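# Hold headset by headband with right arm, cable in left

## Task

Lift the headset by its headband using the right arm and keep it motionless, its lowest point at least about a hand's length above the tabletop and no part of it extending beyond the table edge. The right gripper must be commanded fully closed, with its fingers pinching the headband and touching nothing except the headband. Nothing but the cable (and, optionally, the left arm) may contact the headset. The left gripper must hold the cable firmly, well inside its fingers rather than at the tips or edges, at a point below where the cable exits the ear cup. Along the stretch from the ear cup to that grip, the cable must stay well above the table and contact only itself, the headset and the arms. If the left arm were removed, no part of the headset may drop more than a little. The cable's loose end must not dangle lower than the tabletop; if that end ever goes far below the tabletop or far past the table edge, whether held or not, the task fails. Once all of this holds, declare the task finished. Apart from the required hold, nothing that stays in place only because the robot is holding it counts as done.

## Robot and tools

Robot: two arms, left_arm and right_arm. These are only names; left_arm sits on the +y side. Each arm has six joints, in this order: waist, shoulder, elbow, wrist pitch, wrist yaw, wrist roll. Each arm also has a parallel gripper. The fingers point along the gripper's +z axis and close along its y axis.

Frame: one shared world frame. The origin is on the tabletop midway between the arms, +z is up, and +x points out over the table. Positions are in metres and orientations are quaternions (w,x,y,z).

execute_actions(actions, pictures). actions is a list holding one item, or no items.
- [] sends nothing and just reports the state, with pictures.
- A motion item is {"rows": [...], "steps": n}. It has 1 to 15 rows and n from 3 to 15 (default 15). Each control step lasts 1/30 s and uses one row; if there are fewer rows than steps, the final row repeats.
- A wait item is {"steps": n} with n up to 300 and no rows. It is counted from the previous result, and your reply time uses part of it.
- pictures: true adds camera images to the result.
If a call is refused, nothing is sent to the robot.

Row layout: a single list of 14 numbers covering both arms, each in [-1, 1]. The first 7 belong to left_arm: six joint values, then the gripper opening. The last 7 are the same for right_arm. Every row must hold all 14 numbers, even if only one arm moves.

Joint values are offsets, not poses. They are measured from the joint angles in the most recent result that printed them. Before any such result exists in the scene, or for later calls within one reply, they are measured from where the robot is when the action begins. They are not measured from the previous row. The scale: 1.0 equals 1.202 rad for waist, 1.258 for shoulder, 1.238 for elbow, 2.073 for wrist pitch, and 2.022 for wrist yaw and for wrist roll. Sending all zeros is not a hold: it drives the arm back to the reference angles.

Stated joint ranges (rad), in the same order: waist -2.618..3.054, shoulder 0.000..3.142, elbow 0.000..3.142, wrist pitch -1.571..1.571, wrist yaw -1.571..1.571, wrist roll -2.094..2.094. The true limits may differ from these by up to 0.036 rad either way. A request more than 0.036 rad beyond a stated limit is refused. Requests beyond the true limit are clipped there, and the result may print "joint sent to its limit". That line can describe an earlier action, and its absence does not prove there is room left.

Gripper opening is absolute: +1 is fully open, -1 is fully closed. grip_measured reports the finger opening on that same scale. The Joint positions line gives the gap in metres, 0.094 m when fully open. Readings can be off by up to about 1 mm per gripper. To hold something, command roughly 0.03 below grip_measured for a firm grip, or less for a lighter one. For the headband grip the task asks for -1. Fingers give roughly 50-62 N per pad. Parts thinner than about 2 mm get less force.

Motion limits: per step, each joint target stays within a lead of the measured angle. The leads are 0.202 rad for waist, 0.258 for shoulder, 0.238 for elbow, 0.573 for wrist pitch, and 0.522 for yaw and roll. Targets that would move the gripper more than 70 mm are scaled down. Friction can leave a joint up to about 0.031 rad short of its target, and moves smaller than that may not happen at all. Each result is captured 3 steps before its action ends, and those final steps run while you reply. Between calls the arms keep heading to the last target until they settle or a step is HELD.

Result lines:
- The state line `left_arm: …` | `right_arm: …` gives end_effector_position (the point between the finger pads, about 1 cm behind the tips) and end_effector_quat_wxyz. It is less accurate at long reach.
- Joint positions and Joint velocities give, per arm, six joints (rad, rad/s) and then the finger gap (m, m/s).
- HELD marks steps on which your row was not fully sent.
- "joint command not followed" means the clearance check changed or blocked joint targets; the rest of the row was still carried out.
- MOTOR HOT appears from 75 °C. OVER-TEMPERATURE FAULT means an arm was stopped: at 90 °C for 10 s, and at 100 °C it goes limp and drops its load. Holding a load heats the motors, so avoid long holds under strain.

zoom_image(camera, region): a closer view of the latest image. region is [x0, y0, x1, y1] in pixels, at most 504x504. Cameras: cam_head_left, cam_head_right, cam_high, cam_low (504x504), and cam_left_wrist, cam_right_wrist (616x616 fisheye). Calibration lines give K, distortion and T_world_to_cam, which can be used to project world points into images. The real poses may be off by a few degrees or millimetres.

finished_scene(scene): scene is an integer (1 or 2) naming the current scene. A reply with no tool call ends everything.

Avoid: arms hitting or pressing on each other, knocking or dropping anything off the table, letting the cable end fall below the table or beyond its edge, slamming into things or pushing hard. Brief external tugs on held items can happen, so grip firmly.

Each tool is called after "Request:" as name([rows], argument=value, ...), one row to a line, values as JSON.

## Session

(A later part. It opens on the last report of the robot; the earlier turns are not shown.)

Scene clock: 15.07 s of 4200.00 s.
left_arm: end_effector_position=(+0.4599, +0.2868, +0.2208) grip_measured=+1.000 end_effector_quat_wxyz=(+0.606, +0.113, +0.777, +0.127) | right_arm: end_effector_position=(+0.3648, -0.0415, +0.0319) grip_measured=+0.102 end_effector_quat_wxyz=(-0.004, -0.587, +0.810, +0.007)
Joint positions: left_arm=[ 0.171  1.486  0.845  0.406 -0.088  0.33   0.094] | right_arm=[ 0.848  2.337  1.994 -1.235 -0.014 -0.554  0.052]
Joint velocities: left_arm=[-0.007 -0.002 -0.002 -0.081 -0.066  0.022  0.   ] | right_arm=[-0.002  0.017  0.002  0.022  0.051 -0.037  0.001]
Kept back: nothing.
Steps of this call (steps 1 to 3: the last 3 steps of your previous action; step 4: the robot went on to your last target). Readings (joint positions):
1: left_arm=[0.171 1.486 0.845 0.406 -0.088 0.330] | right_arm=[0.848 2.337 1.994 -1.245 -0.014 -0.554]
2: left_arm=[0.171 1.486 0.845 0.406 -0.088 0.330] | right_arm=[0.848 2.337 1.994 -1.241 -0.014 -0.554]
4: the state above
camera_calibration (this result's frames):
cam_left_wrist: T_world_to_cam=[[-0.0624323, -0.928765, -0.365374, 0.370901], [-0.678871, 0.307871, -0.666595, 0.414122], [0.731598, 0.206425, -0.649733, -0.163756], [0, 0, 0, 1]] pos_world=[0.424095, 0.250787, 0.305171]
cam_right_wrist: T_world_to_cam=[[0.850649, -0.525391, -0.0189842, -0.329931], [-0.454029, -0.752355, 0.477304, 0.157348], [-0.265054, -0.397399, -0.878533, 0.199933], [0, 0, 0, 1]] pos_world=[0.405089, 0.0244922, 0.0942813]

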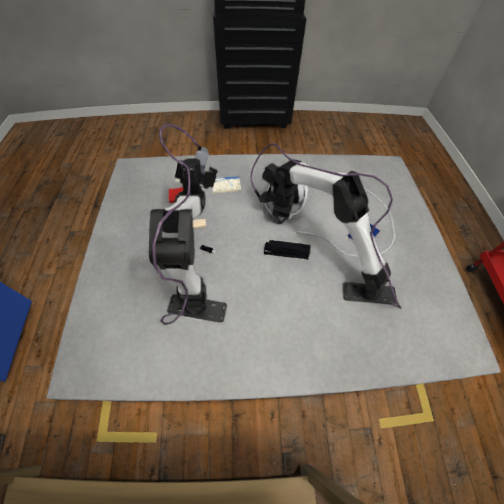

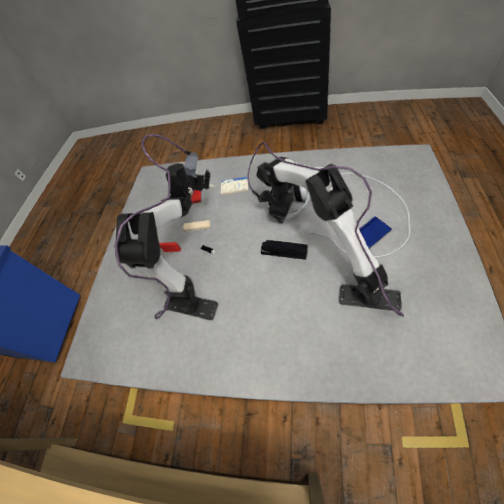

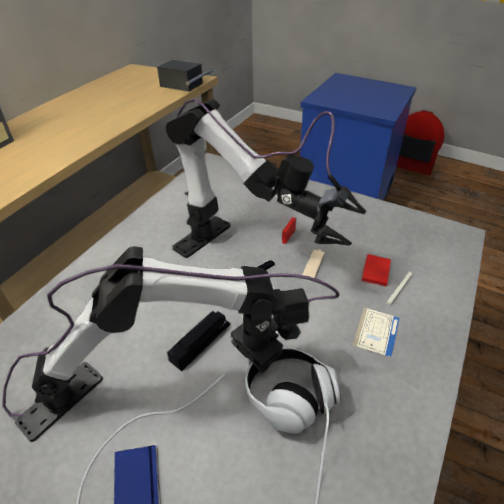

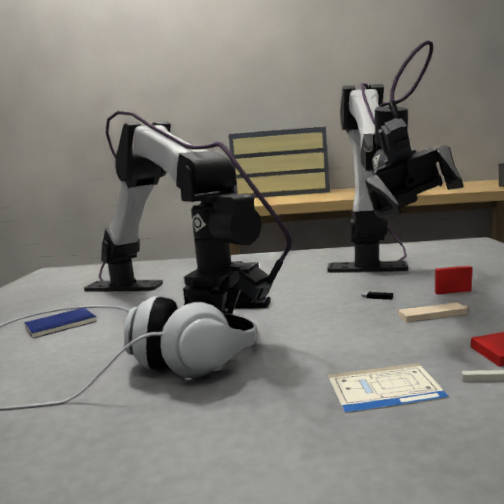

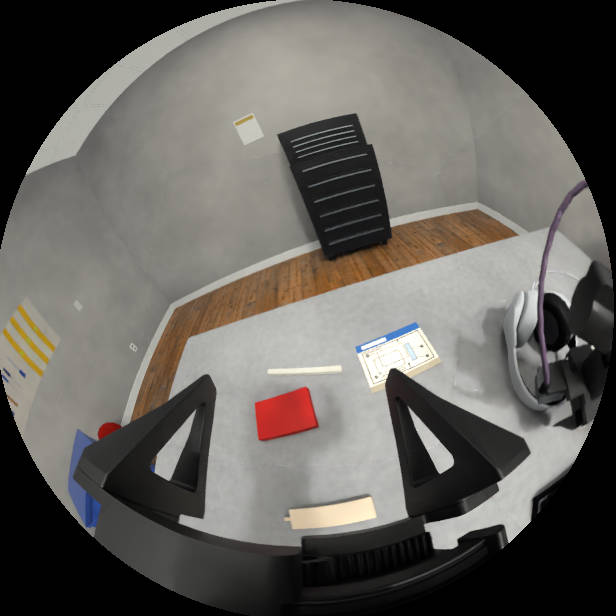

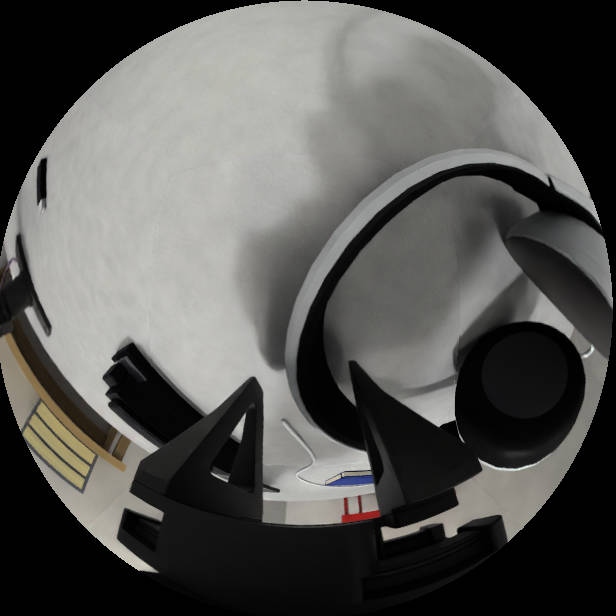

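Request:
execute_actions([
  {"rows": [[0,0,0,0,0,0,1, 0,0,-0.02,0,0,0,0.1],[0,0,0,0,0,0,1, 0,0,-0.036,0.01,0,0,0.1],[0,0,0,0,0,0,1, 0,0,-0.036,0.01,0,0,0.1],[0,0,0,0,0,0,1, 0,0,-0.036,0.01,0,0,0.1],[0,0,0,0,0,0,1, 0,0,-0.036,0.01,0,0,0.1],[0,0,0,0,0,0,1, 0,0,-0.036,0.01,0,0,-0.2],[0,0,0,0,0,0,1, 0,0,-0.036,0.01,0,0,-0.5],[0,0,0,0,0,0,1, 0,0,-0.036,0.01,0,0,-0.7],[0,0,0,0,0,0,1, 0,0,-0.036,0.01,0,0,-0.85],[0,0,0,0,0,0,1, 0,0,-0.036,0.01,0,0,-1]], "steps": 15},
])

Request:
execute_actions([
  {"steps": 10},
], pictures=true)

Scene clock: 15.70 s of 4200.00 s.
left_arm: end_effector_position=(+0.4599, +0.2868, +0.2208) grip_measured=+1.000 end_effector_quat_wxyz=(+0.606, +0.113, +0.777, +0.127) | right_arm: end_effector_position=(+0.3721, -0.0398, +0.0366) grip_measured=-0.786 end_effector_quat_wxyz=(+0.019, -0.593, +0.805, -0.011)
Joint positions: left_arm=[ 0.171  1.486  0.845  0.406 -0.088  0.33   0.094] | right_arm=[ 0.854  2.315  1.974 -1.193  0.025 -0.564  0.01 ]
Joint velocities: left_arm=[-0.002 -0.007 -0.002  0.007  0.007 -0.022  0.   ] | right_arm=[-0.002 -0.203  0.007 -0.037  0.007  0.022 -0.013]
Steps of this call (steps 1 to 7: the robot went on to your last target; steps 8 to 19: the first 12 steps of this action). Readings (joint positions):
8: left_arm=[0.171 1.486 0.845 0.406 -0.088 0.330] | right_arm=[0.848 2.337 1.994 -1.227 -0.014 -0.554]
9: left_arm=[0.171 1.486 0.845 0.406 -0.088 0.330] | right_arm=[0.848 2.337 1.992 -1.226 -0.014 -0.554]
11: left_arm=[0.171 1.486 0.845 0.406 -0.088 0.330] | right_arm=[0.848 2.337 1.983 -1.226 -0.014 -0.554]
15: left_arm=[0.171 1.486 0.845 0.406 -0.088 0.330] | right_arm=[0.848 2.337 1.974 -1.220 -0.007 -0.554]
19: the state above

Scene clock: 16.03 s of 4200.00 s.
left_arm: end_effector_position=(+0.4599, +0.2868, +0.2208) grip_measured=+1.000 end_effector_quat_wxyz=(+0.606, +0.113, +0.777, +0.127) | right_arm: end_effector_position=(+0.3731, -0.0399, +0.0400) grip_measured=-0.799 end_effector_quat_wxyz=(+0.023, -0.593, +0.805, -0.013)
Joint positions: left_arm=[ 0.171  1.486  0.845  0.406 -0.088  0.33   0.094] | right_arm=[ 0.854  2.307  1.974 -1.192  0.029 -0.564  0.009]
Joint velocities: left_arm=[-0.012 -0.007 -0.007  0.022 -0.037  0.007  0.   ] | right_arm=[-0.017 -0.002 -0.012 -0.037  0.066 -0.007 -0.001]
Kept back: nothing.
Steps of this call (steps 1 to 3: the last 3 steps of your previous action; steps 4 to 10: the robot went on to your last target). Readings (joint positions):
1: left_arm=[0.171 1.486 0.845 0.406 -0.088 0.330] | right_arm=[0.854 2.310 1.974 -1.193 0.026 -0.564]
2: left_arm=[0.171 1.486 0.845 0.406 -0.088 0.330] | right_arm=[0.854 2.307 1.974 -1.193 0.028 -0.564]
4: left_arm=[0.171 1.486 0.845 0.406 -0.088 0.330] | right_arm=[0.854 2.307 1.974 -1.192 0.029 -0.564]
8: left_arm=[0.171 1.486 0.845 0.406 -0.088 0.330] | right_arm=[0.854 2.307 1.974 -1.192 0.029 -0.564]
10: the state above
camera_calibration (this result's frames):
cam_left_wrist: T_world_to_cam=[[-0.0624323, -0.928765, -0.365374, 0.370901], [-0.678871, 0.307871, -0.666595, 0.414122], [0.731598, 0.206425, -0.649733, -0.163756], [0, 0, 0, 1]] pos_world=[0.424095, 0.250787, 0.305171]
cam_right_wrist: T_world_to_cam=[[0.857917, -0.512395, 0.0378194, -0.34043], [-0.473562, -0.760048, 0.445046, 0.166642], [-0.199295, -0.399722, -0.894709, 0.185888], [0, 0, 0, 1]] pos_world=[0.408023, 0.0265249, 0.105027]

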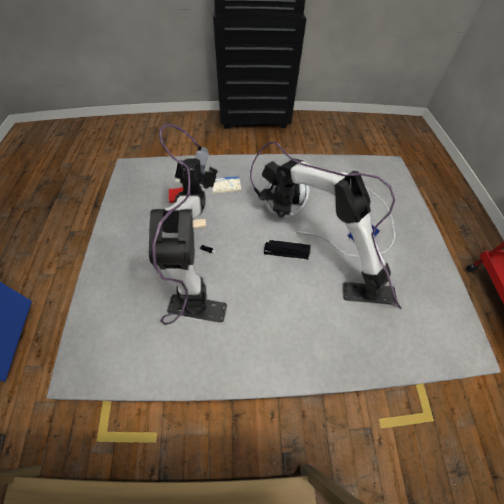

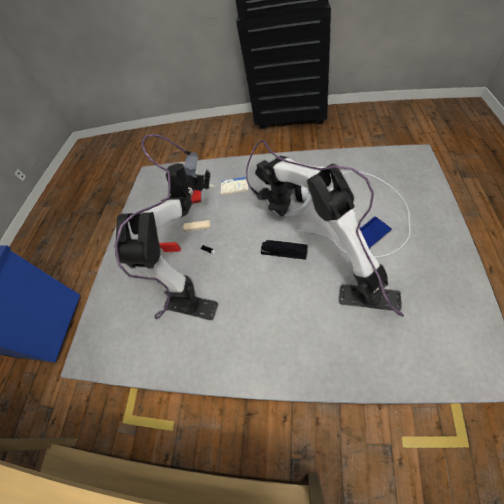

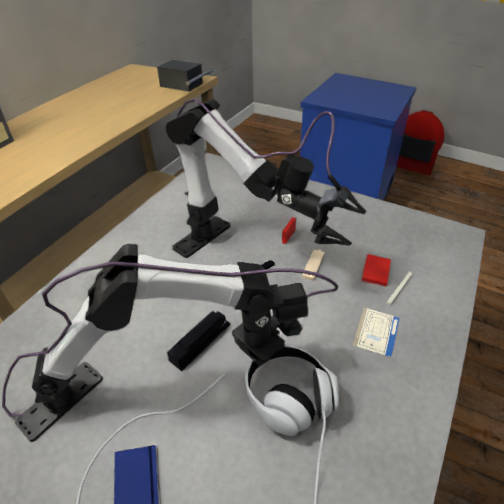

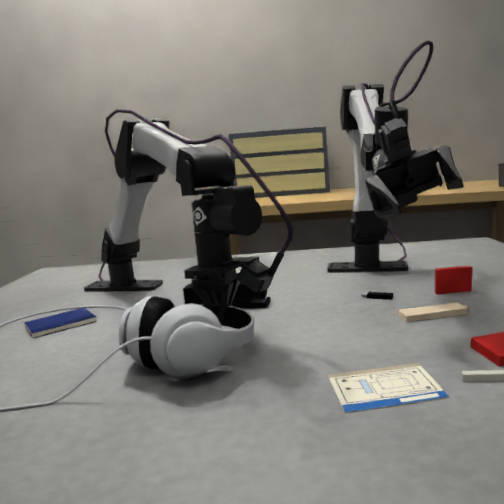

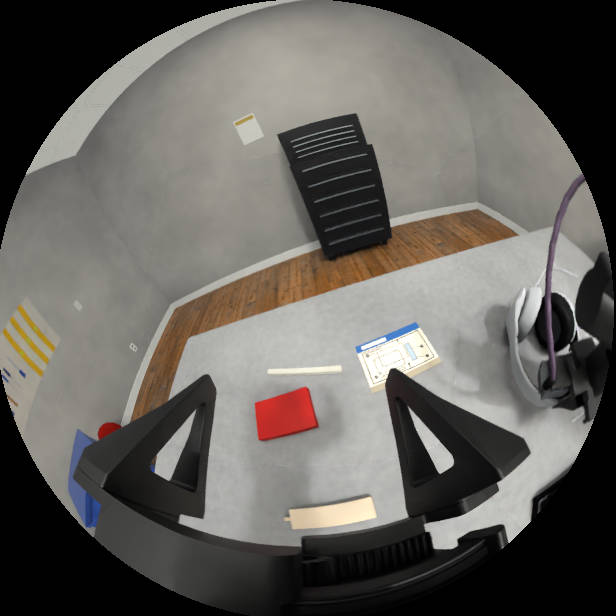

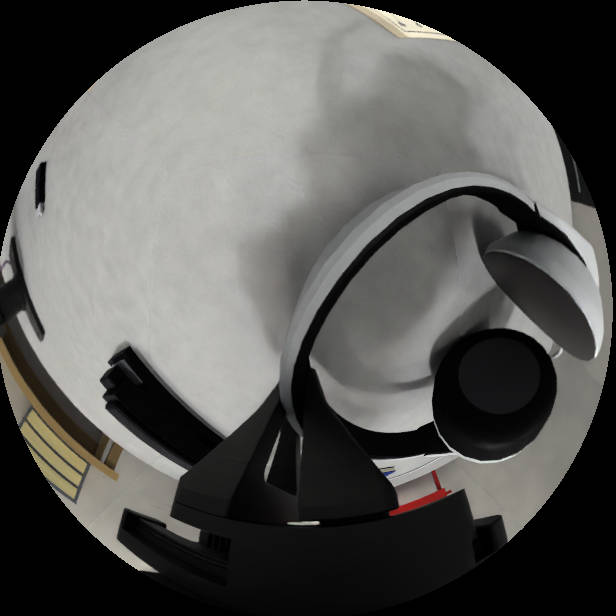

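Request:
execute_actions([
  {"rows": [[0,0,0,0,0,0,1, 0,-0.01,0,-0.005,0,0,-1],[0,0,0,0,0,0,1, 0,-0.022,0,-0.012,0,0,-1],[0,0,0,0,0,0,1, 0,-0.036,0,-0.02,0,0,-1],[0,0,0,0,0,0,1, 0,-0.052,0.003,-0.03,0,0,-1],[0,0,0,0,0,0,1, 0,-0.068,0.006,-0.04,0,0,-1],[0,0,0,0,0,0,1, 0,-0.084,0.008,-0.05,-0.004,0,-1],[0,0,0,0,0,0,1, 0,-0.10,0.01,-0.06,-0.006,0,-1],[0,0,0,0,0,0,1, 0,-0.116,0.012,-0.07,-0.008,0,-1],[0,0,0,0,0,0,1, 0,-0.132,0.014,-0.08,-0.01,0,-1],[0,0,0,0,0,0,1, 0,-0.148,0.016,-0.09,-0.012,0,-1],[0,0,0,0,0,0,1, 0,-0.16,0.018,-0.098,-0.014,0,-1],[0,0,0,0,0,0,1, 0,-0.17,0.02,-0.104,-0.014,0,-1]], "steps": 15},
], pictures=true)

Scene clock: 17.97 s of 4200.00 s.
left_arm: end_effector_position=(+0.4599, +0.2868, +0.2208) grip_measured=+1.000 end_effector_quat_wxyz=(+0.606, +0.113, +0.777, +0.127) | right_arm: end_effector_position=(+0.3447, -0.0531, +0.1008) grip_measured=-0.808 end_effector_quat_wxyz=(+0.021, -0.594, +0.804, +0.012)
Joint positions: left_arm=[ 0.171  1.486  0.845  0.406 -0.088  0.33   0.094] | right_arm=[ 0.854  2.16   1.974 -1.34  -0.02  -0.565  0.009]
Joint velocities: left_arm=[-0.007 -0.002 -0.002 -0.022 -0.051  0.022  0.   ] | right_arm=[ 0.012 -0.647  0.007 -0.564 -0.095 -0.037 -0.   ]
Steps of this call (steps 1 to 15: the robot went on to your last target; steps 16 to 46: nothing new was sent; steps 47 to 58: the first 12 steps of this action). Readings (joint positions):
47: left_arm=[0.171 1.486 0.845 0.406 -0.088 0.330] | right_arm=[0.854 2.305 1.974 -1.192 0.031 -0.564]
48: left_arm=[0.171 1.486 0.845 0.406 -0.088 0.330] | right_arm=[0.854 2.302 1.974 -1.192 0.034 -0.564]
50: left_arm=[0.171 1.486 0.845 0.406 -0.088 0.330] | right_arm=[0.854 2.287 1.974 -1.194 0.033 -0.565]
54: left_arm=[0.171 1.486 0.845 0.406 -0.088 0.330] | right_arm=[0.854 2.241 1.974 -1.261 0.001 -0.565]
58: the state above
camera_calibration (this result's frames):
cam_left_wrist: T_world_to_cam=[[-0.0624323, -0.928765, -0.365374, 0.370901], [-0.678871, 0.307871, -0.666595, 0.414122], [0.731598, 0.206425, -0.649733, -0.163756], [0, 0, 0, 1]] pos_world=[0.424095, 0.250787, 0.305171]
cam_right_wrist: T_world_to_cam=[[0.860472, -0.509424, -0.00865856, -0.321222], [-0.456161, -0.777853, 0.432275, 0.110512], [-0.226946, -0.368011, -0.9017, 0.241302], [0, 0, 0, 1]] pos_world=[0.381577, 0.0111261, 0.167029]

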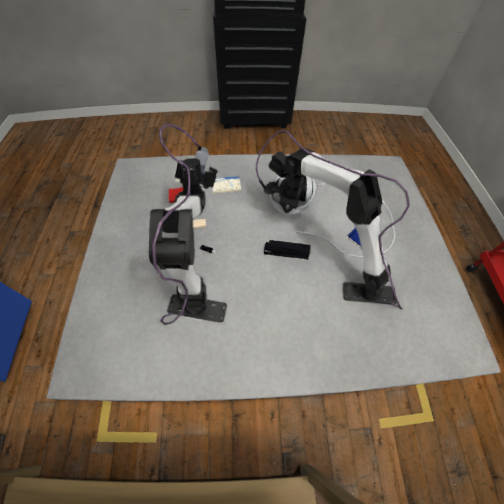

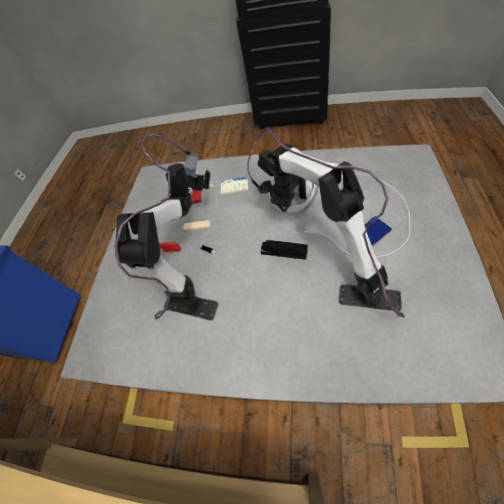

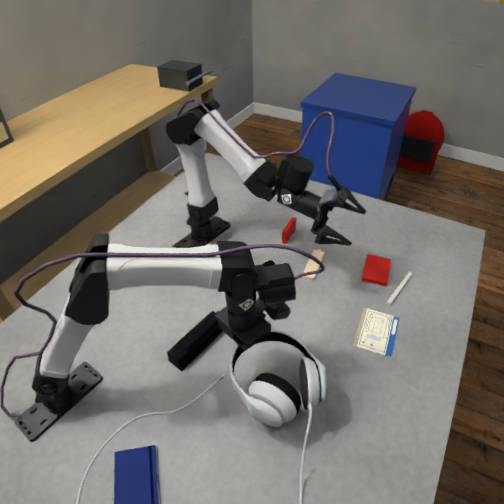

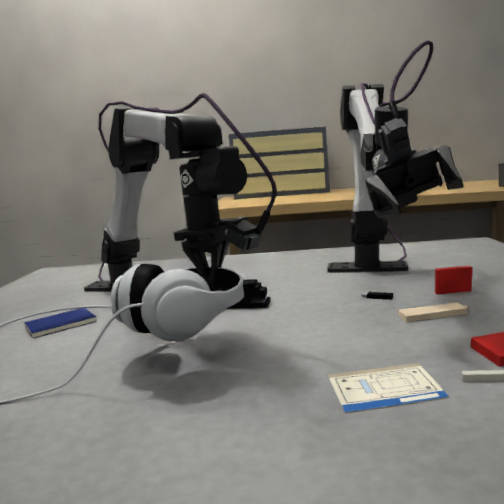

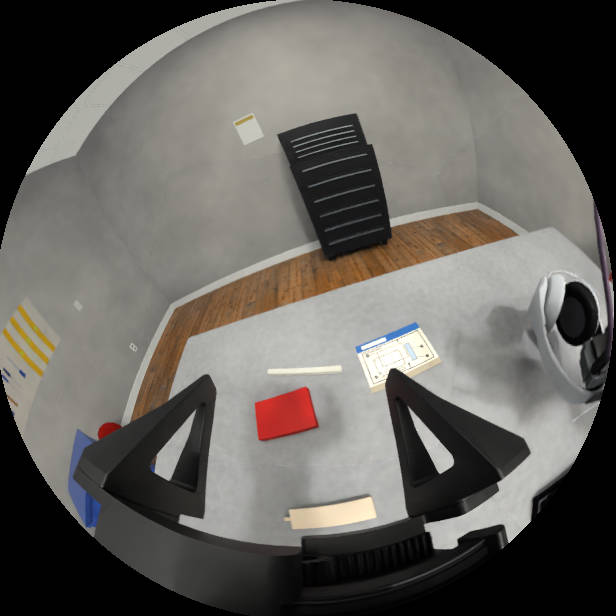

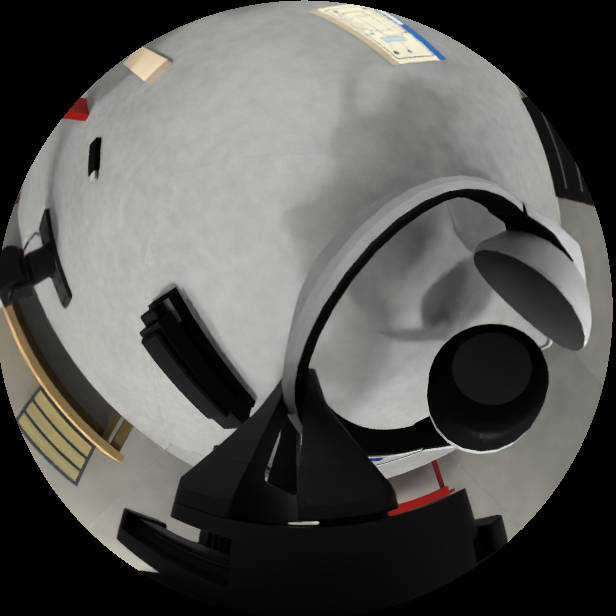

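Request:
execute_actions([
  {"rows": [[0,0,0,0,0,0,1, 0,-0.02,0,-0.012,0,0.02,-1],[0,0,0,0,0,0,1, 0,-0.04,0.004,-0.024,0,0.05,-1],[0,0,0,0,0,0,1, 0,-0.06,0.007,-0.036,0,0.09,-1],[0,0,0,0,0,0,1, 0,-0.08,0.01,-0.048,0,0.13,-1],[0,0,0,0,0,0,1, 0,-0.10,0.013,-0.06,0,0.17,-1],[0,0,0,0,0,0,1, 0,-0.12,0.016,-0.072,0,0.21,-1],[0,0,0,0,0,0,1, 0,-0.135,0.018,-0.082,0,0.25,-1],[0,0,0,0,0,0,1, 0,-0.15,0.02,-0.09,0,0.29,-1],[0,0,0,0,0,0,1, 0,-0.16,0.021,-0.096,0,0.33,-1],[0,0,0,0,0,0,1, 0,-0.167,0.021,-0.101,0,0.37,-1],[0,0,0,0,0,0,1, 0,-0.167,0.021,-0.101,0,0.41,-1],[0,0,0,0,0,0,1, 0,-0.167,0.021,-0.101,0,0.45,-1],[0,0,0,0,0,0,1, 0,-0.167,0.021,-0.101,0,0.49,-1],[0,0,0,0,0,0,1, 0,-0.167,0.021,-0.101,0,0.53,-1],[0,0,0,0,0,0,1, 0,-0.167,0.021,-0.101,0,0.57,-1]], "steps": 15},
])

Scene clock: 18.83 s of 4200.00 s.
left_arm: end_effector_position=(+0.4599, +0.2868, +0.2208) grip_measured=+1.000 end_effector_quat_wxyz=(+0.606, +0.113, +0.777, +0.127) | right_arm: end_effector_position=(+0.3082, -0.0761, +0.1698) grip_measured=-0.808 end_effector_quat_wxyz=(+0.022, -0.336, +0.941, +0.039)
Joint positions: left_arm=[ 0.171  1.486  0.845  0.406 -0.088  0.33   0.094] | right_arm=[ 0.854  1.978  1.974 -1.498 -0.057  0.024  0.009]
Joint velocities: left_arm=[ 0.012 -0.002 -0.002  0.037  0.022 -0.037  0.   ] | right_arm=[ 0.017 -0.51  -0.012 -0.286  0.007  2.176 -0.001]
Steps of this call (steps 1 to 3: the last 3 steps of your previous action; steps 4 to 14: the robot went on to your last target; steps 15 to 26: the first 12 steps of this action). Readings (joint positions):
15: left_arm=[0.171 1.486 0.845 0.406 -0.088 0.330] | right_arm=[0.854 2.102 1.974 -1.413 -0.034 -0.561]
16: left_arm=[0.171 1.486 0.845 0.406 -0.088 0.330] | right_arm=[0.854 2.103 1.974 -1.411 -0.037 -0.547]
18: left_arm=[0.171 1.486 0.845 0.406 -0.088 0.330] | right_arm=[0.854 2.104 1.974 -1.414 -0.047 -0.484]
22: left_arm=[0.171 1.486 0.845 0.406 -0.088 0.330] | right_arm=[0.854 2.062 1.974 -1.450 -0.056 -0.262]
26: the state above

Request:
execute_actions([
  {"rows": [[0,0,0,0,0,0,1, 0.01,-0.022,0,-0.025,0,0.32,-1],[0,0,0,0,0,0,1, 0.03,-0.022,0,-0.025,0.01,0.37,-1],[0,0,0,0,0,0,1, 0.05,-0.022,0,-0.025,0.02,0.42,-1],[0,0,0,0,0,0,1, 0.075,-0.022,0,-0.025,0.025,0.47,-1],[0,0,0,0,0,0,1, 0.10,-0.022,0,-0.025,0.028,0.52,-1],[0,0,0,0,0,0,1, 0.125,-0.03,0,-0.015,0.028,0.57,-1],[0,0,0,0,0,0,1, 0.15,-0.04,0,0.0,0.028,0.62,-1],[0,0,0,0,0,0,1, 0.175,-0.055,0,0.03,0.028,0.66,-1],[0,0,0,0,0,0,1, 0.20,-0.07,-0.01,0.06,0.028,0.70,-1],[0,0,0,0,0,0,1, 0.225,-0.09,-0.02,0.10,0.028,0.73,-1],[0,0,0,0,0,0,1, 0.25,-0.11,-0.035,0.14,0.028,0.75,-1],[0,0,0,0,0,0,1, 0.27,-0.13,-0.05,0.18,0.028,0.765,-1],[0,0,0,0,0,0,1, 0.29,-0.15,-0.065,0.22,0.028,0.765,-1],[0,0,0,0,0,0,1, 0.31,-0.17,-0.08,0.26,0.028,0.765,-1],[0,0,0,0,0,0,1, 0.33,-0.19,-0.095,0.30,0.028,0.765,-1]], "steps": 15},
], pictures=true)

Scene clock: 19.73 s of 4200.00 s.
left_arm: end_effector_position=(+0.4599, +0.2868, +0.2208) grip_measured=+1.000 end_effector_quat_wxyz=(+0.606, +0.113, +0.777, +0.127) | right_arm: end_effector_position=(+0.2469, +0.0091, +0.1968) grip_measured=-0.807 end_effector_quat_wxyz=(+0.045, +0.161, +0.978, +0.125)
Joint positions: left_arm=[ 0.171  1.486  0.845  0.406 -0.088  0.33   0.094] | right_arm=[ 1.126  1.899  1.943 -1.35  -0.022  1.308  0.009]
Joint velocities: left_arm=[-0.002 -0.002 -0.002 -0.095 -0.051 -0.037  0.   ] | right_arm=[ 0.926 -0.652 -0.432  1.722  0.007  1.751  0.   ]
Steps of this call (steps 1 to 3: the last 3 steps of your previous action; steps 4 to 15: the robot went on to your last target; steps 16 to 27: the first 12 steps of this action). Readings (joint positions):
16: left_arm=[0.171 1.486 0.845 0.406 -0.088 0.330] | right_arm=[0.854 1.952 1.974 -1.527 -0.059 0.576]
17: left_arm=[0.171 1.486 0.845 0.406 -0.088 0.330] | right_arm=[0.857 1.952 1.974 -1.526 -0.059 0.606]
19: left_arm=[0.171 1.486 0.845 0.406 -0.088 0.330] | right_arm=[0.875 1.952 1.974 -1.525 -0.049 0.709]
23: left_arm=[0.171 1.486 0.845 0.406 -0.088 0.330] | right_arm=[0.985 1.950 1.974 -1.507 -0.024 1.010]
27: the state above
camera_calibration (this result's frames):
cam_left_wrist: T_world_to_cam=[[-0.0624323, -0.928765, -0.365374, 0.370901], [-0.678871, 0.307871, -0.666595, 0.414122], [0.731598, 0.206425, -0.649733, -0.163756], [0, 0, 0, 1]] pos_world=[0.424095, 0.250787, 0.305171]
cam_right_wrist: T_world_to_cam=[[-0.516215, -0.8142, -0.265708, 0.188739], [-0.806391, 0.357536, 0.471065, 0.141304], [-0.288541, 0.457435, -0.841129, 0.324279], [0, 0, 0, 1]] pos_world=[0.304944, -0.045186, 0.256346]

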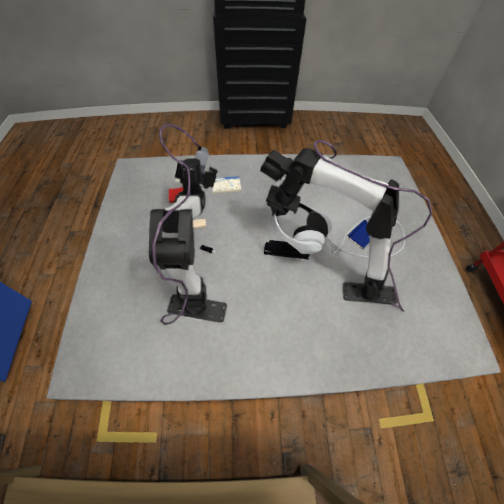

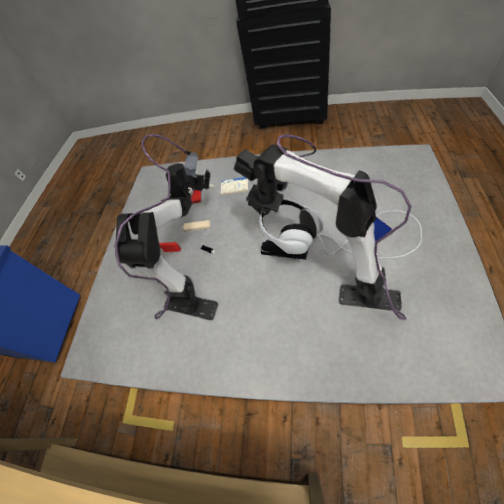

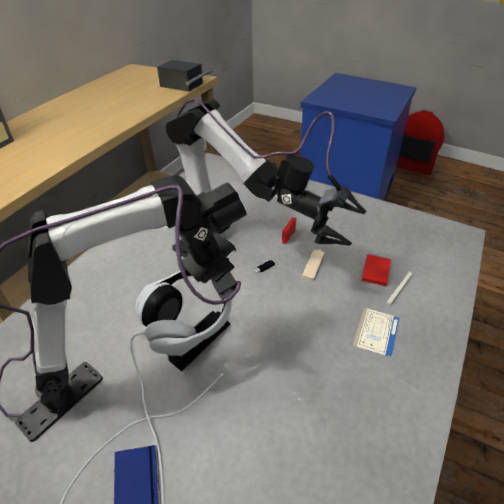

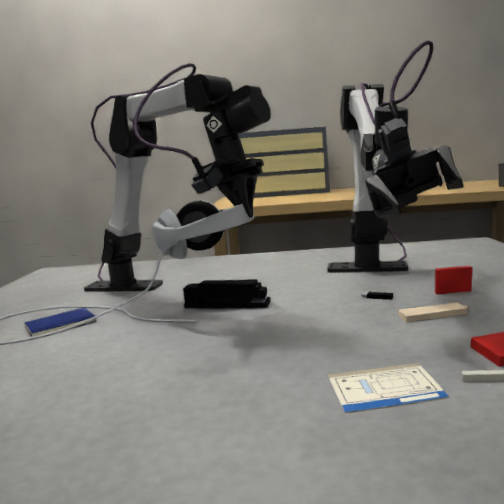

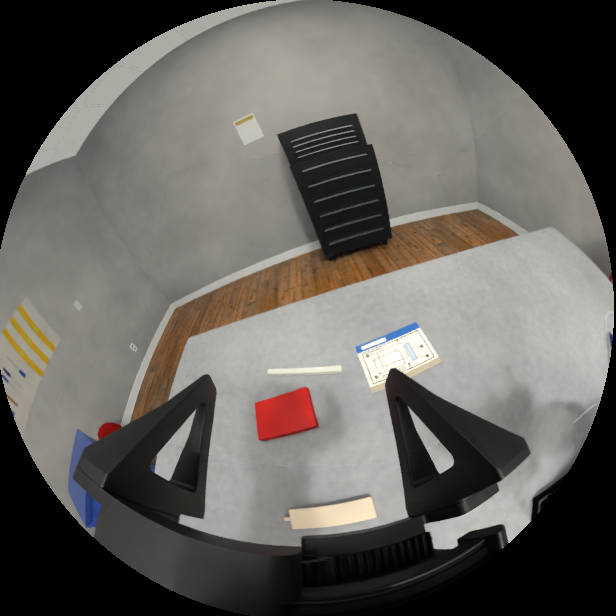

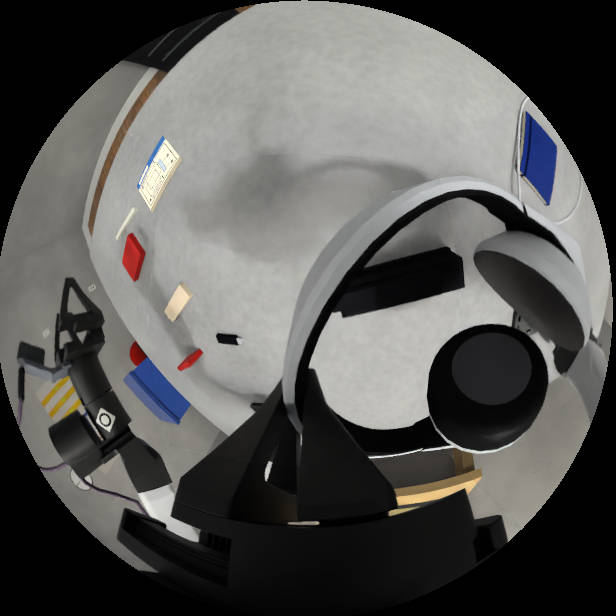

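Request:
execute_actions([
  {"rows": [[0.002,0.03,-0.008,0.03,0.05,-0.012,1, 0.09,-0.15,-0.09,0.25,0.011,0.13,-1],[0.004,0.065,-0.016,0.065,0.11,-0.025,1, 0.085,-0.18,-0.118,0.28,0.011,0.13,-1],[0.006,0.10,-0.024,0.10,0.17,-0.04,1, 0.08,-0.21,-0.146,0.31,0.011,0.13,-1],[0.008,0.135,-0.033,0.14,0.23,-0.054,1, 0.075,-0.24,-0.174,0.34,0.011,0.13,-1],[0.01,0.17,-0.041,0.175,0.29,-0.068,1, 0.07,-0.27,-0.202,0.37,0.011,0.13,-1],[0.012,0.205,-0.05,0.21,0.35,-0.082,1, 0.065,-0.30,-0.23,0.40,0.011,0.13,-1],[0.014,0.24,-0.058,0.245,0.41,-0.096,1, 0.06,-0.33,-0.258,0.43,0.011,0.13,-1],[0.016,0.275,-0.066,0.28,0.47,-0.11,1, 0.055,-0.36,-0.286,0.46,0.011,0.13,-1],[0.018,0.31,-0.074,0.315,0.53,-0.124,1, 0.05,-0.39,-0.314,0.49,0.011,0.13,-1],[0.02,0.34,-0.082,0.35,0.58,-0.138,1, 0.045,-0.42,-0.342,0.52,0.011,0.13,-1],[0.022,0.37,-0.09,0.38,0.63,-0.15,1, 0.04,-0.44,-0.365,0.545,0.011,0.13,-1],[0.024,0.39,-0.095,0.40,0.66,-0.158,1, 0.037,-0.46,-0.385,0.565,0.011,0.13,-1],[0.024,0.405,-0.099,0.418,0.686,-0.163,1, 0.037,-0.476,-0.398,0.579,0.011,0.13,-1]], "steps": 15},
])

Request:
execute_actions([
  {"steps": 20},
], pictures=true)

Scene clock: 22.43 s of 4200.00 s.
left_arm: end_effector_position=(+0.4403, +0.1526, +0.1277) grip_measured=+1.000 end_effector_quat_wxyz=(+0.603, +0.302, +0.684, -0.278) | right_arm: end_effector_position=(+0.2429, +0.0482, +0.3711) grip_measured=-0.808 end_effector_quat_wxyz=(+0.147, +0.211, +0.800, +0.542)
Joint positions: left_arm=[0.186 1.919 0.761 0.982 0.825 0.113 0.094] | right_arm=[ 1.19   1.41   1.524 -0.492 -0.004  1.563  0.009]
Joint velocities: left_arm=[ 0.046  1.121 -0.344  1.429  2.879 -0.696  0.   ] | right_arm=[-0.125 -1.067 -0.813  1.531 -0.037  0.022  0.001]
Steps of this call (steps 1 to 3: the last 3 steps of your previous action; steps 4 to 30: the robot went on to your last target; steps 31 to 69: nothing new was sent; steps 70 to 81: the first 12 steps of this action). Readings (joint positions):
70: left_arm=[0.171 1.489 0.845 0.414 -0.075 0.327] | right_arm=[1.260 1.744 1.862 -0.912 -0.005 1.561]
71: left_arm=[0.171 1.500 0.845 0.438 -0.042 0.319] | right_arm=[1.257 1.736 1.846 -0.893 -0.005 1.562]
73: left_arm=[0.173 1.553 0.845 0.528 0.076 0.292] | right_arm=[1.245 1.697 1.784 -0.831 -0.005 1.562]
77: left_arm=[0.178 1.734 0.816 0.757 0.431 0.210] | right_arm=[1.214 1.563 1.642 -0.682 -0.005 1.563]
81: the state above

Scene clock: 23.10 s of 4200.00 s.
left_arm: end_effector_position=(+0.3711, +0.1160, +0.1369) grip_measured=+1.000 end_effector_quat_wxyz=(+0.564, +0.429, +0.563, -0.426) | right_arm: end_effector_position=(+0.2406, +0.0346, +0.4379) grip_measured=-0.808 end_effector_quat_wxyz=(+0.180, +0.194, +0.717, +0.645)
Joint positions: left_arm=[0.188 1.999 0.729 1.265 1.286 0.008 0.094] | right_arm=[ 1.18   1.309  1.454 -0.249 -0.001  1.563  0.009]
Joint velocities: left_arm=[-0.002 -0.007 -0.002 -0.007  0.022  0.095  0.   ] | right_arm=[-0.007 -0.012  0.022 -0.037 -0.037 -0.037 -0.001]
Kept back: nothing.
Steps of this call (steps 1 to 3: the last 3 steps of your previous action; steps 4 to 20: the robot went on to your last target). Readings (joint positions):
1: left_arm=[0.187 1.954 0.749 1.030 0.917 0.092] | right_arm=[1.186 1.375 1.498 -0.441 -0.003 1.563]
2: left_arm=[0.188 1.979 0.740 1.068 0.993 0.075] | right_arm=[1.183 1.347 1.481 -0.400 -0.003 1.563]
4: left_arm=[0.188 1.999 0.729 1.123 1.102 0.050] | right_arm=[1.180 1.316 1.472 -0.339 -0.001 1.563]
8: left_arm=[0.188 1.999 0.729 1.211 1.216 0.025] | right_arm=[1.180 1.309 1.470 -0.260 -0.001 1.563]
20: the state above
camera_calibration (this result's frames):
cam_left_wrist: T_world_to_cam=[[-0.969977, -0.238931, -0.0453618, 0.388967], [-0.0784226, 0.483851, -0.87163, 0.135336], [0.230207, -0.841903, -0.488061, 0.167418], [0, 0, 0, 1]] pos_world=[0.349361, 0.168403, 0.217318]
cam_right_wrist: T_world_to_cam=[[-0.245101, 0.0327635, -0.968944, 0.483706], [-0.967879, 0.0494589, 0.246504, 0.161314], [0.0559992, 0.998239, 0.0195887, 0.0350783], [0, 0, 0, 1]] pos_world=[0.272725, -0.0588429, 0.428232]

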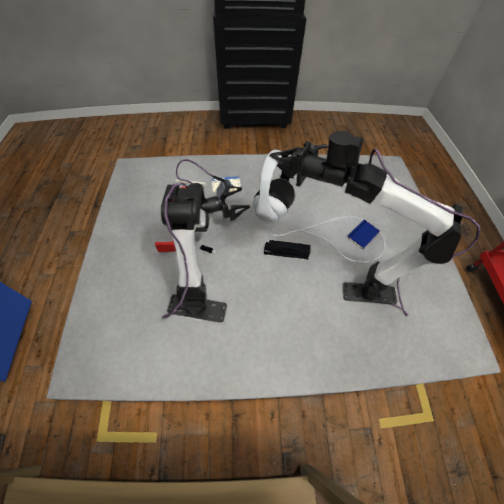

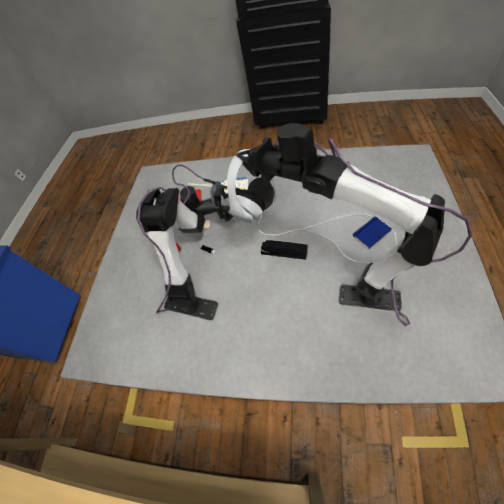

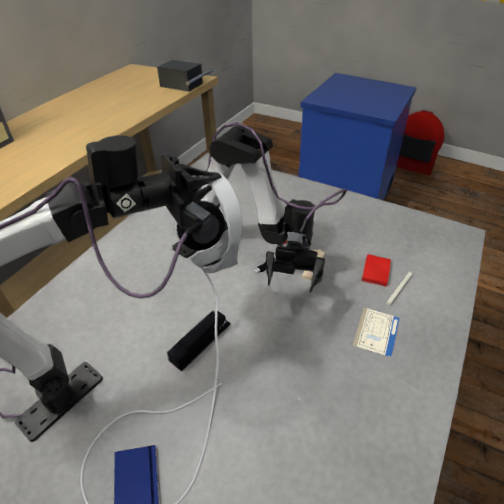

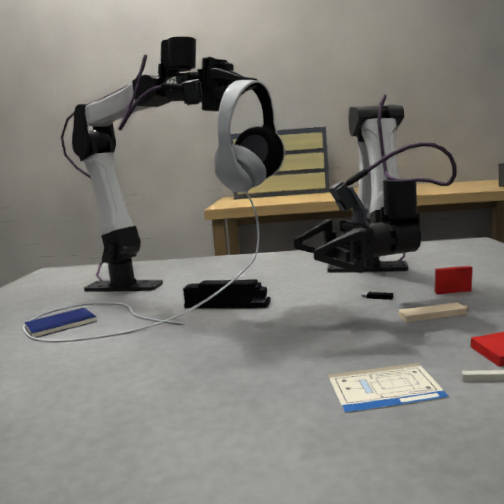

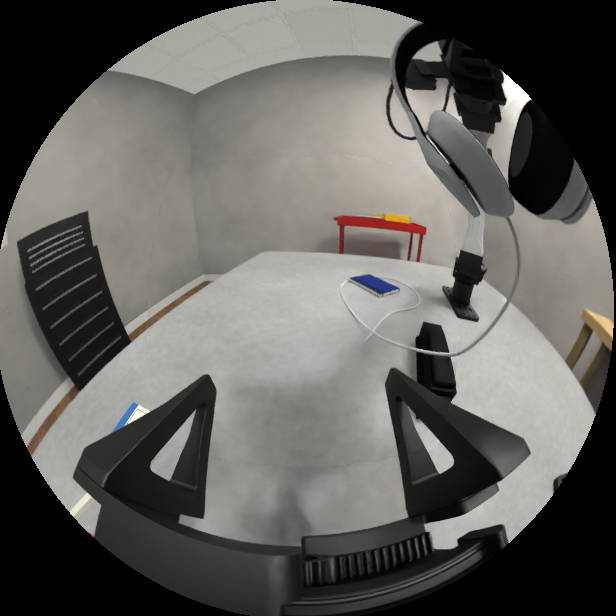

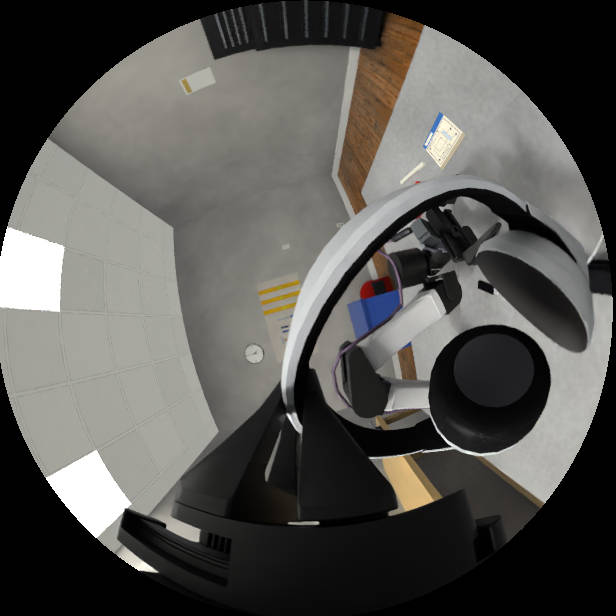

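Request:
zoom_image(camera="cam_high", region=[150, 160, 350, 400])

Request:
zoom_image(camera="cam_low", region=[170, 60, 370, 320])

Region (150, 160, 350, 400) of cam_high's 504x504 image, scaled by 2.100, with more detail than that image has.

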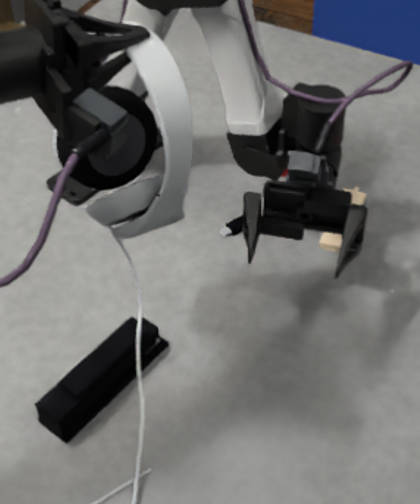

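Region (170, 60, 370, 320) of cam_low's 504x504 image, scaled by 1.938, with more detail than that image has; it fills the left 388 columns of this view, and the rest is white.

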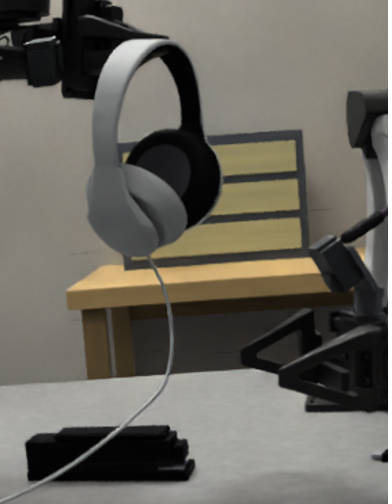

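Request:
execute_actions([
  {"rows": [[0,0,0,0,0,0,1, -0.015,0.005,0.015,0,0,0,-1],[0,0,0,0,0,0,1, -0.04,0.01,0.035,-0.003,0,0,-1],[0,0,0,0,0,0,1, -0.065,0.017,0.055,-0.006,0,0,-1],[0,0,0,0,0,0,1, -0.09,0.024,0.075,-0.009,0,0,-1],[0,0,0,0,0,0,1, -0.115,0.031,0.095,-0.012,0,0,-1],[0,0,0,0,0,0,1, -0.14,0.038,0.115,-0.015,0,0,-1],[0,0,0,0,0,0,1, -0.165,0.045,0.135,-0.018,0,0,-1],[0,0,0,0,0,0,1, -0.19,0.052,0.15,-0.02,0,0,-1],[0,0,0,0,0,0,1, -0.215,0.058,0.165,-0.022,0,0,-1],[0,0,0,0,0,0,1, -0.24,0.064,0.18,-0.024,0,0,-1],[0,0,0,0,0,0,1, -0.26,0.069,0.19,-0.025,0,0,-1],[0,0,0,0,0,0,1, -0.275,0.072,0.199,-0.025,0,0,-1]], "steps": 15},
])

Request:
execute_actions([
  {"steps": 15},
], pictures=true)

Scene clock: 26.53 s of 4200.00 s.
left_arm: end_effector_position=(+0.3703, +0.1158, +0.1372) grip_measured=+1.000 end_effector_quat_wxyz=(+0.563, +0.430, +0.562, -0.427) | right_arm: end_effector_position=(+0.3447, -0.0335, +0.4623) grip_measured=-0.808 end_effector_quat_wxyz=(+0.266, +0.294, +0.685, +0.611)
Joint positions: left_arm=[0.188 1.999 0.729 1.267 1.291 0.007 0.094] | right_arm=[ 0.893  1.397  1.637 -0.352 -0.008  1.564  0.009]
Joint velocities: left_arm=[-0.002 -0.002 -0.002 -0.051 -0.007  0.007  0.   ] | right_arm=[-0.759  0.115  0.437 -0.007  0.081 -0.037 -0.001]
Steps of this call (steps 1 to 30: the robot went on to your last target; steps 31 to 90: nothing new was sent; then 0.03 s passed at rest; steps 91 to 102: the first 12 steps of this action). Readings (joint positions):
91: left_arm=[0.188 1.999 0.729 1.267 1.291 0.007] | right_arm=[1.180 1.309 1.454 -0.254 -0.001 1.563]
92: left_arm=[0.188 1.999 0.729 1.267 1.291 0.007] | right_arm=[1.175 1.309 1.454 -0.262 -0.004 1.563]
94: left_arm=[0.188 1.999 0.729 1.267 1.291 0.007] | right_arm=[1.143 1.320 1.474 -0.296 -0.014 1.565]
98: left_arm=[0.188 1.999 0.729 1.267 1.291 0.007] | right_arm=[1.019 1.368 1.558 -0.342 -0.016 1.565]
102: the state above

Scene clock: 27.03 s of 4200.00 s.
left_arm: end_effector_position=(+0.3703, +0.1158, +0.1372) grip_measured=+1.000 end_effector_quat_wxyz=(+0.563, +0.430, +0.562, -0.427) | right_arm: end_effector_position=(+0.3583, -0.0526, +0.4724) grip_measured=-0.808 end_effector_quat_wxyz=(+0.290, +0.311, +0.673, +0.606)
Joint positions: left_arm=[0.188 1.999 0.729 1.267 1.291 0.007 0.094] | right_arm=[ 0.846  1.4    1.668 -0.366  0.007  1.558  0.009]
Joint velocities: left_arm=[-0.007  0.002 -0.002 -0.022  0.007 -0.037  0.   ] | right_arm=[-0.017  0.017  0.027 -0.051 -0.051  0.007 -0.   ]
Kept back: nothing.
Steps of this call (steps 1 to 3: the last 3 steps of your previous action; steps 4 to 15: the robot went on to your last target). Readings (joint positions):
1: left_arm=[0.188 1.999 0.729 1.267 1.291 0.007] | right_arm=[0.871 1.400 1.650 -0.352 -0.002 1.563]
2: left_arm=[0.188 1.999 0.729 1.267 1.291 0.007] | right_arm=[0.856 1.400 1.658 -0.352 0.004 1.560]
4: left_arm=[0.188 1.999 0.729 1.267 1.291 0.007] | right_arm=[0.846 1.400 1.667 -0.352 0.012 1.557]
8: left_arm=[0.188 1.999 0.729 1.267 1.291 0.007] | right_arm=[0.846 1.400 1.668 -0.359 0.007 1.558]
15: the state above
camera_calibration (this result's frames):
cam_left_wrist: T_world_to_cam=[[-0.970988, -0.234505, -0.0467988, 0.388257], [-0.074842, 0.483893, -0.871921, 0.134374], [0.227116, -0.843122, -0.487405, 0.168772], [0, 0, 0, 1]] pos_world=[0.348719, 0.168321, 0.217593]
cam_right_wrist: T_world_to_cam=[[-0.212098, 0.112341, -0.97077, 0.542129], [-0.897185, 0.3714, 0.239, 0.266221], [0.387393, 0.921652, 0.0220173, -0.00899585], [0, 0, 0, 1]] pos_world=[0.357319, -0.151487, 0.462853]

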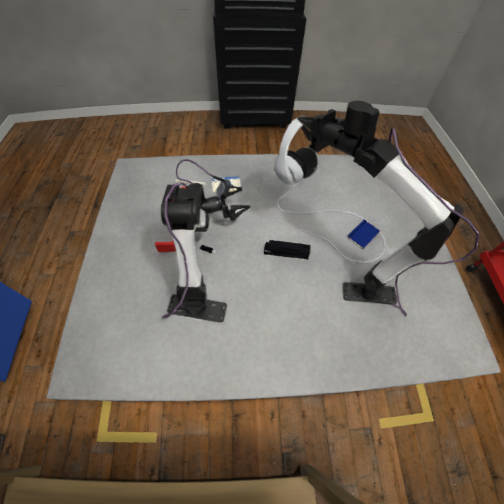

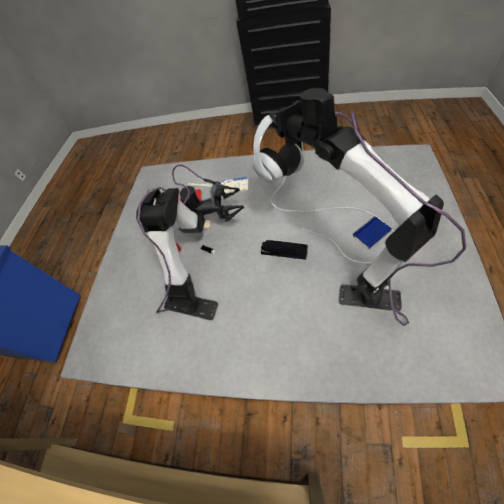

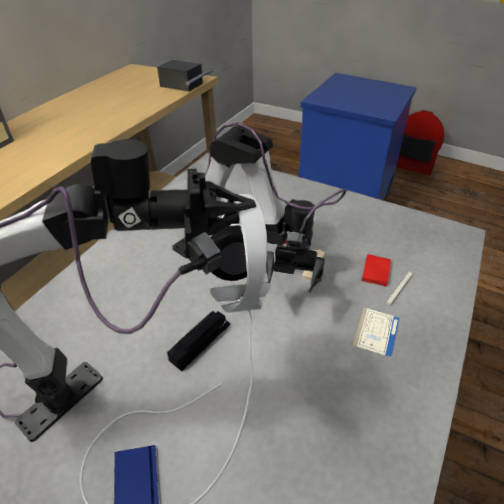

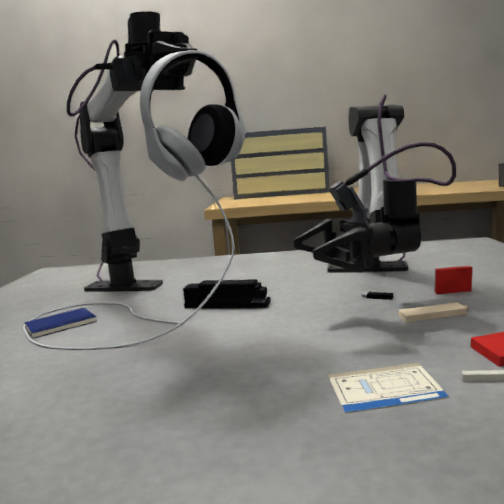

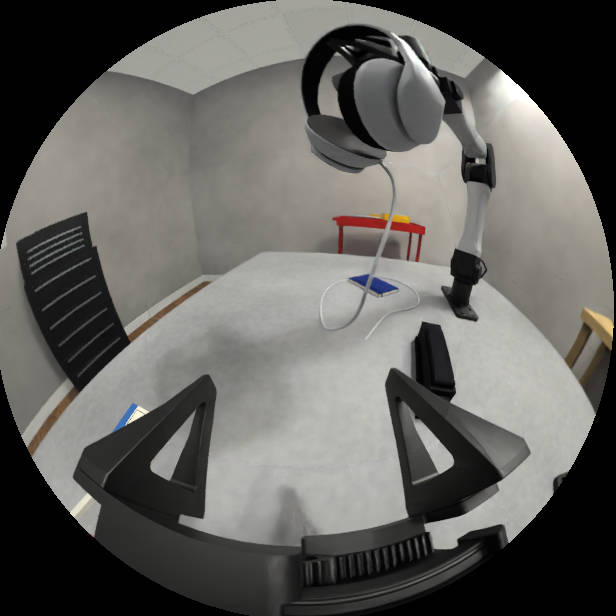

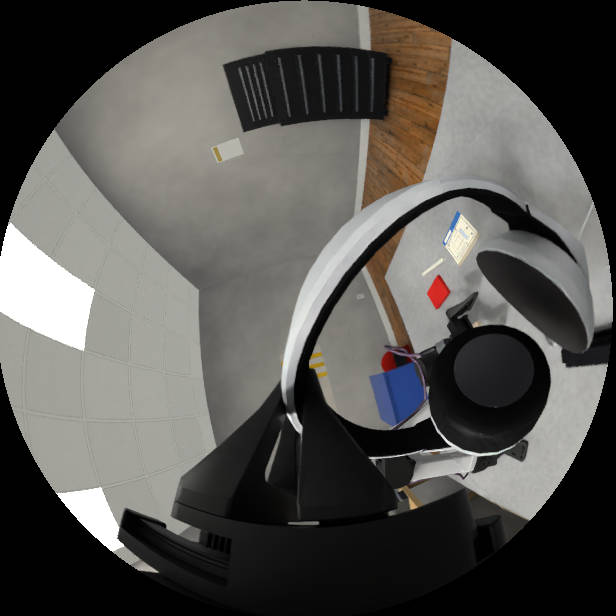

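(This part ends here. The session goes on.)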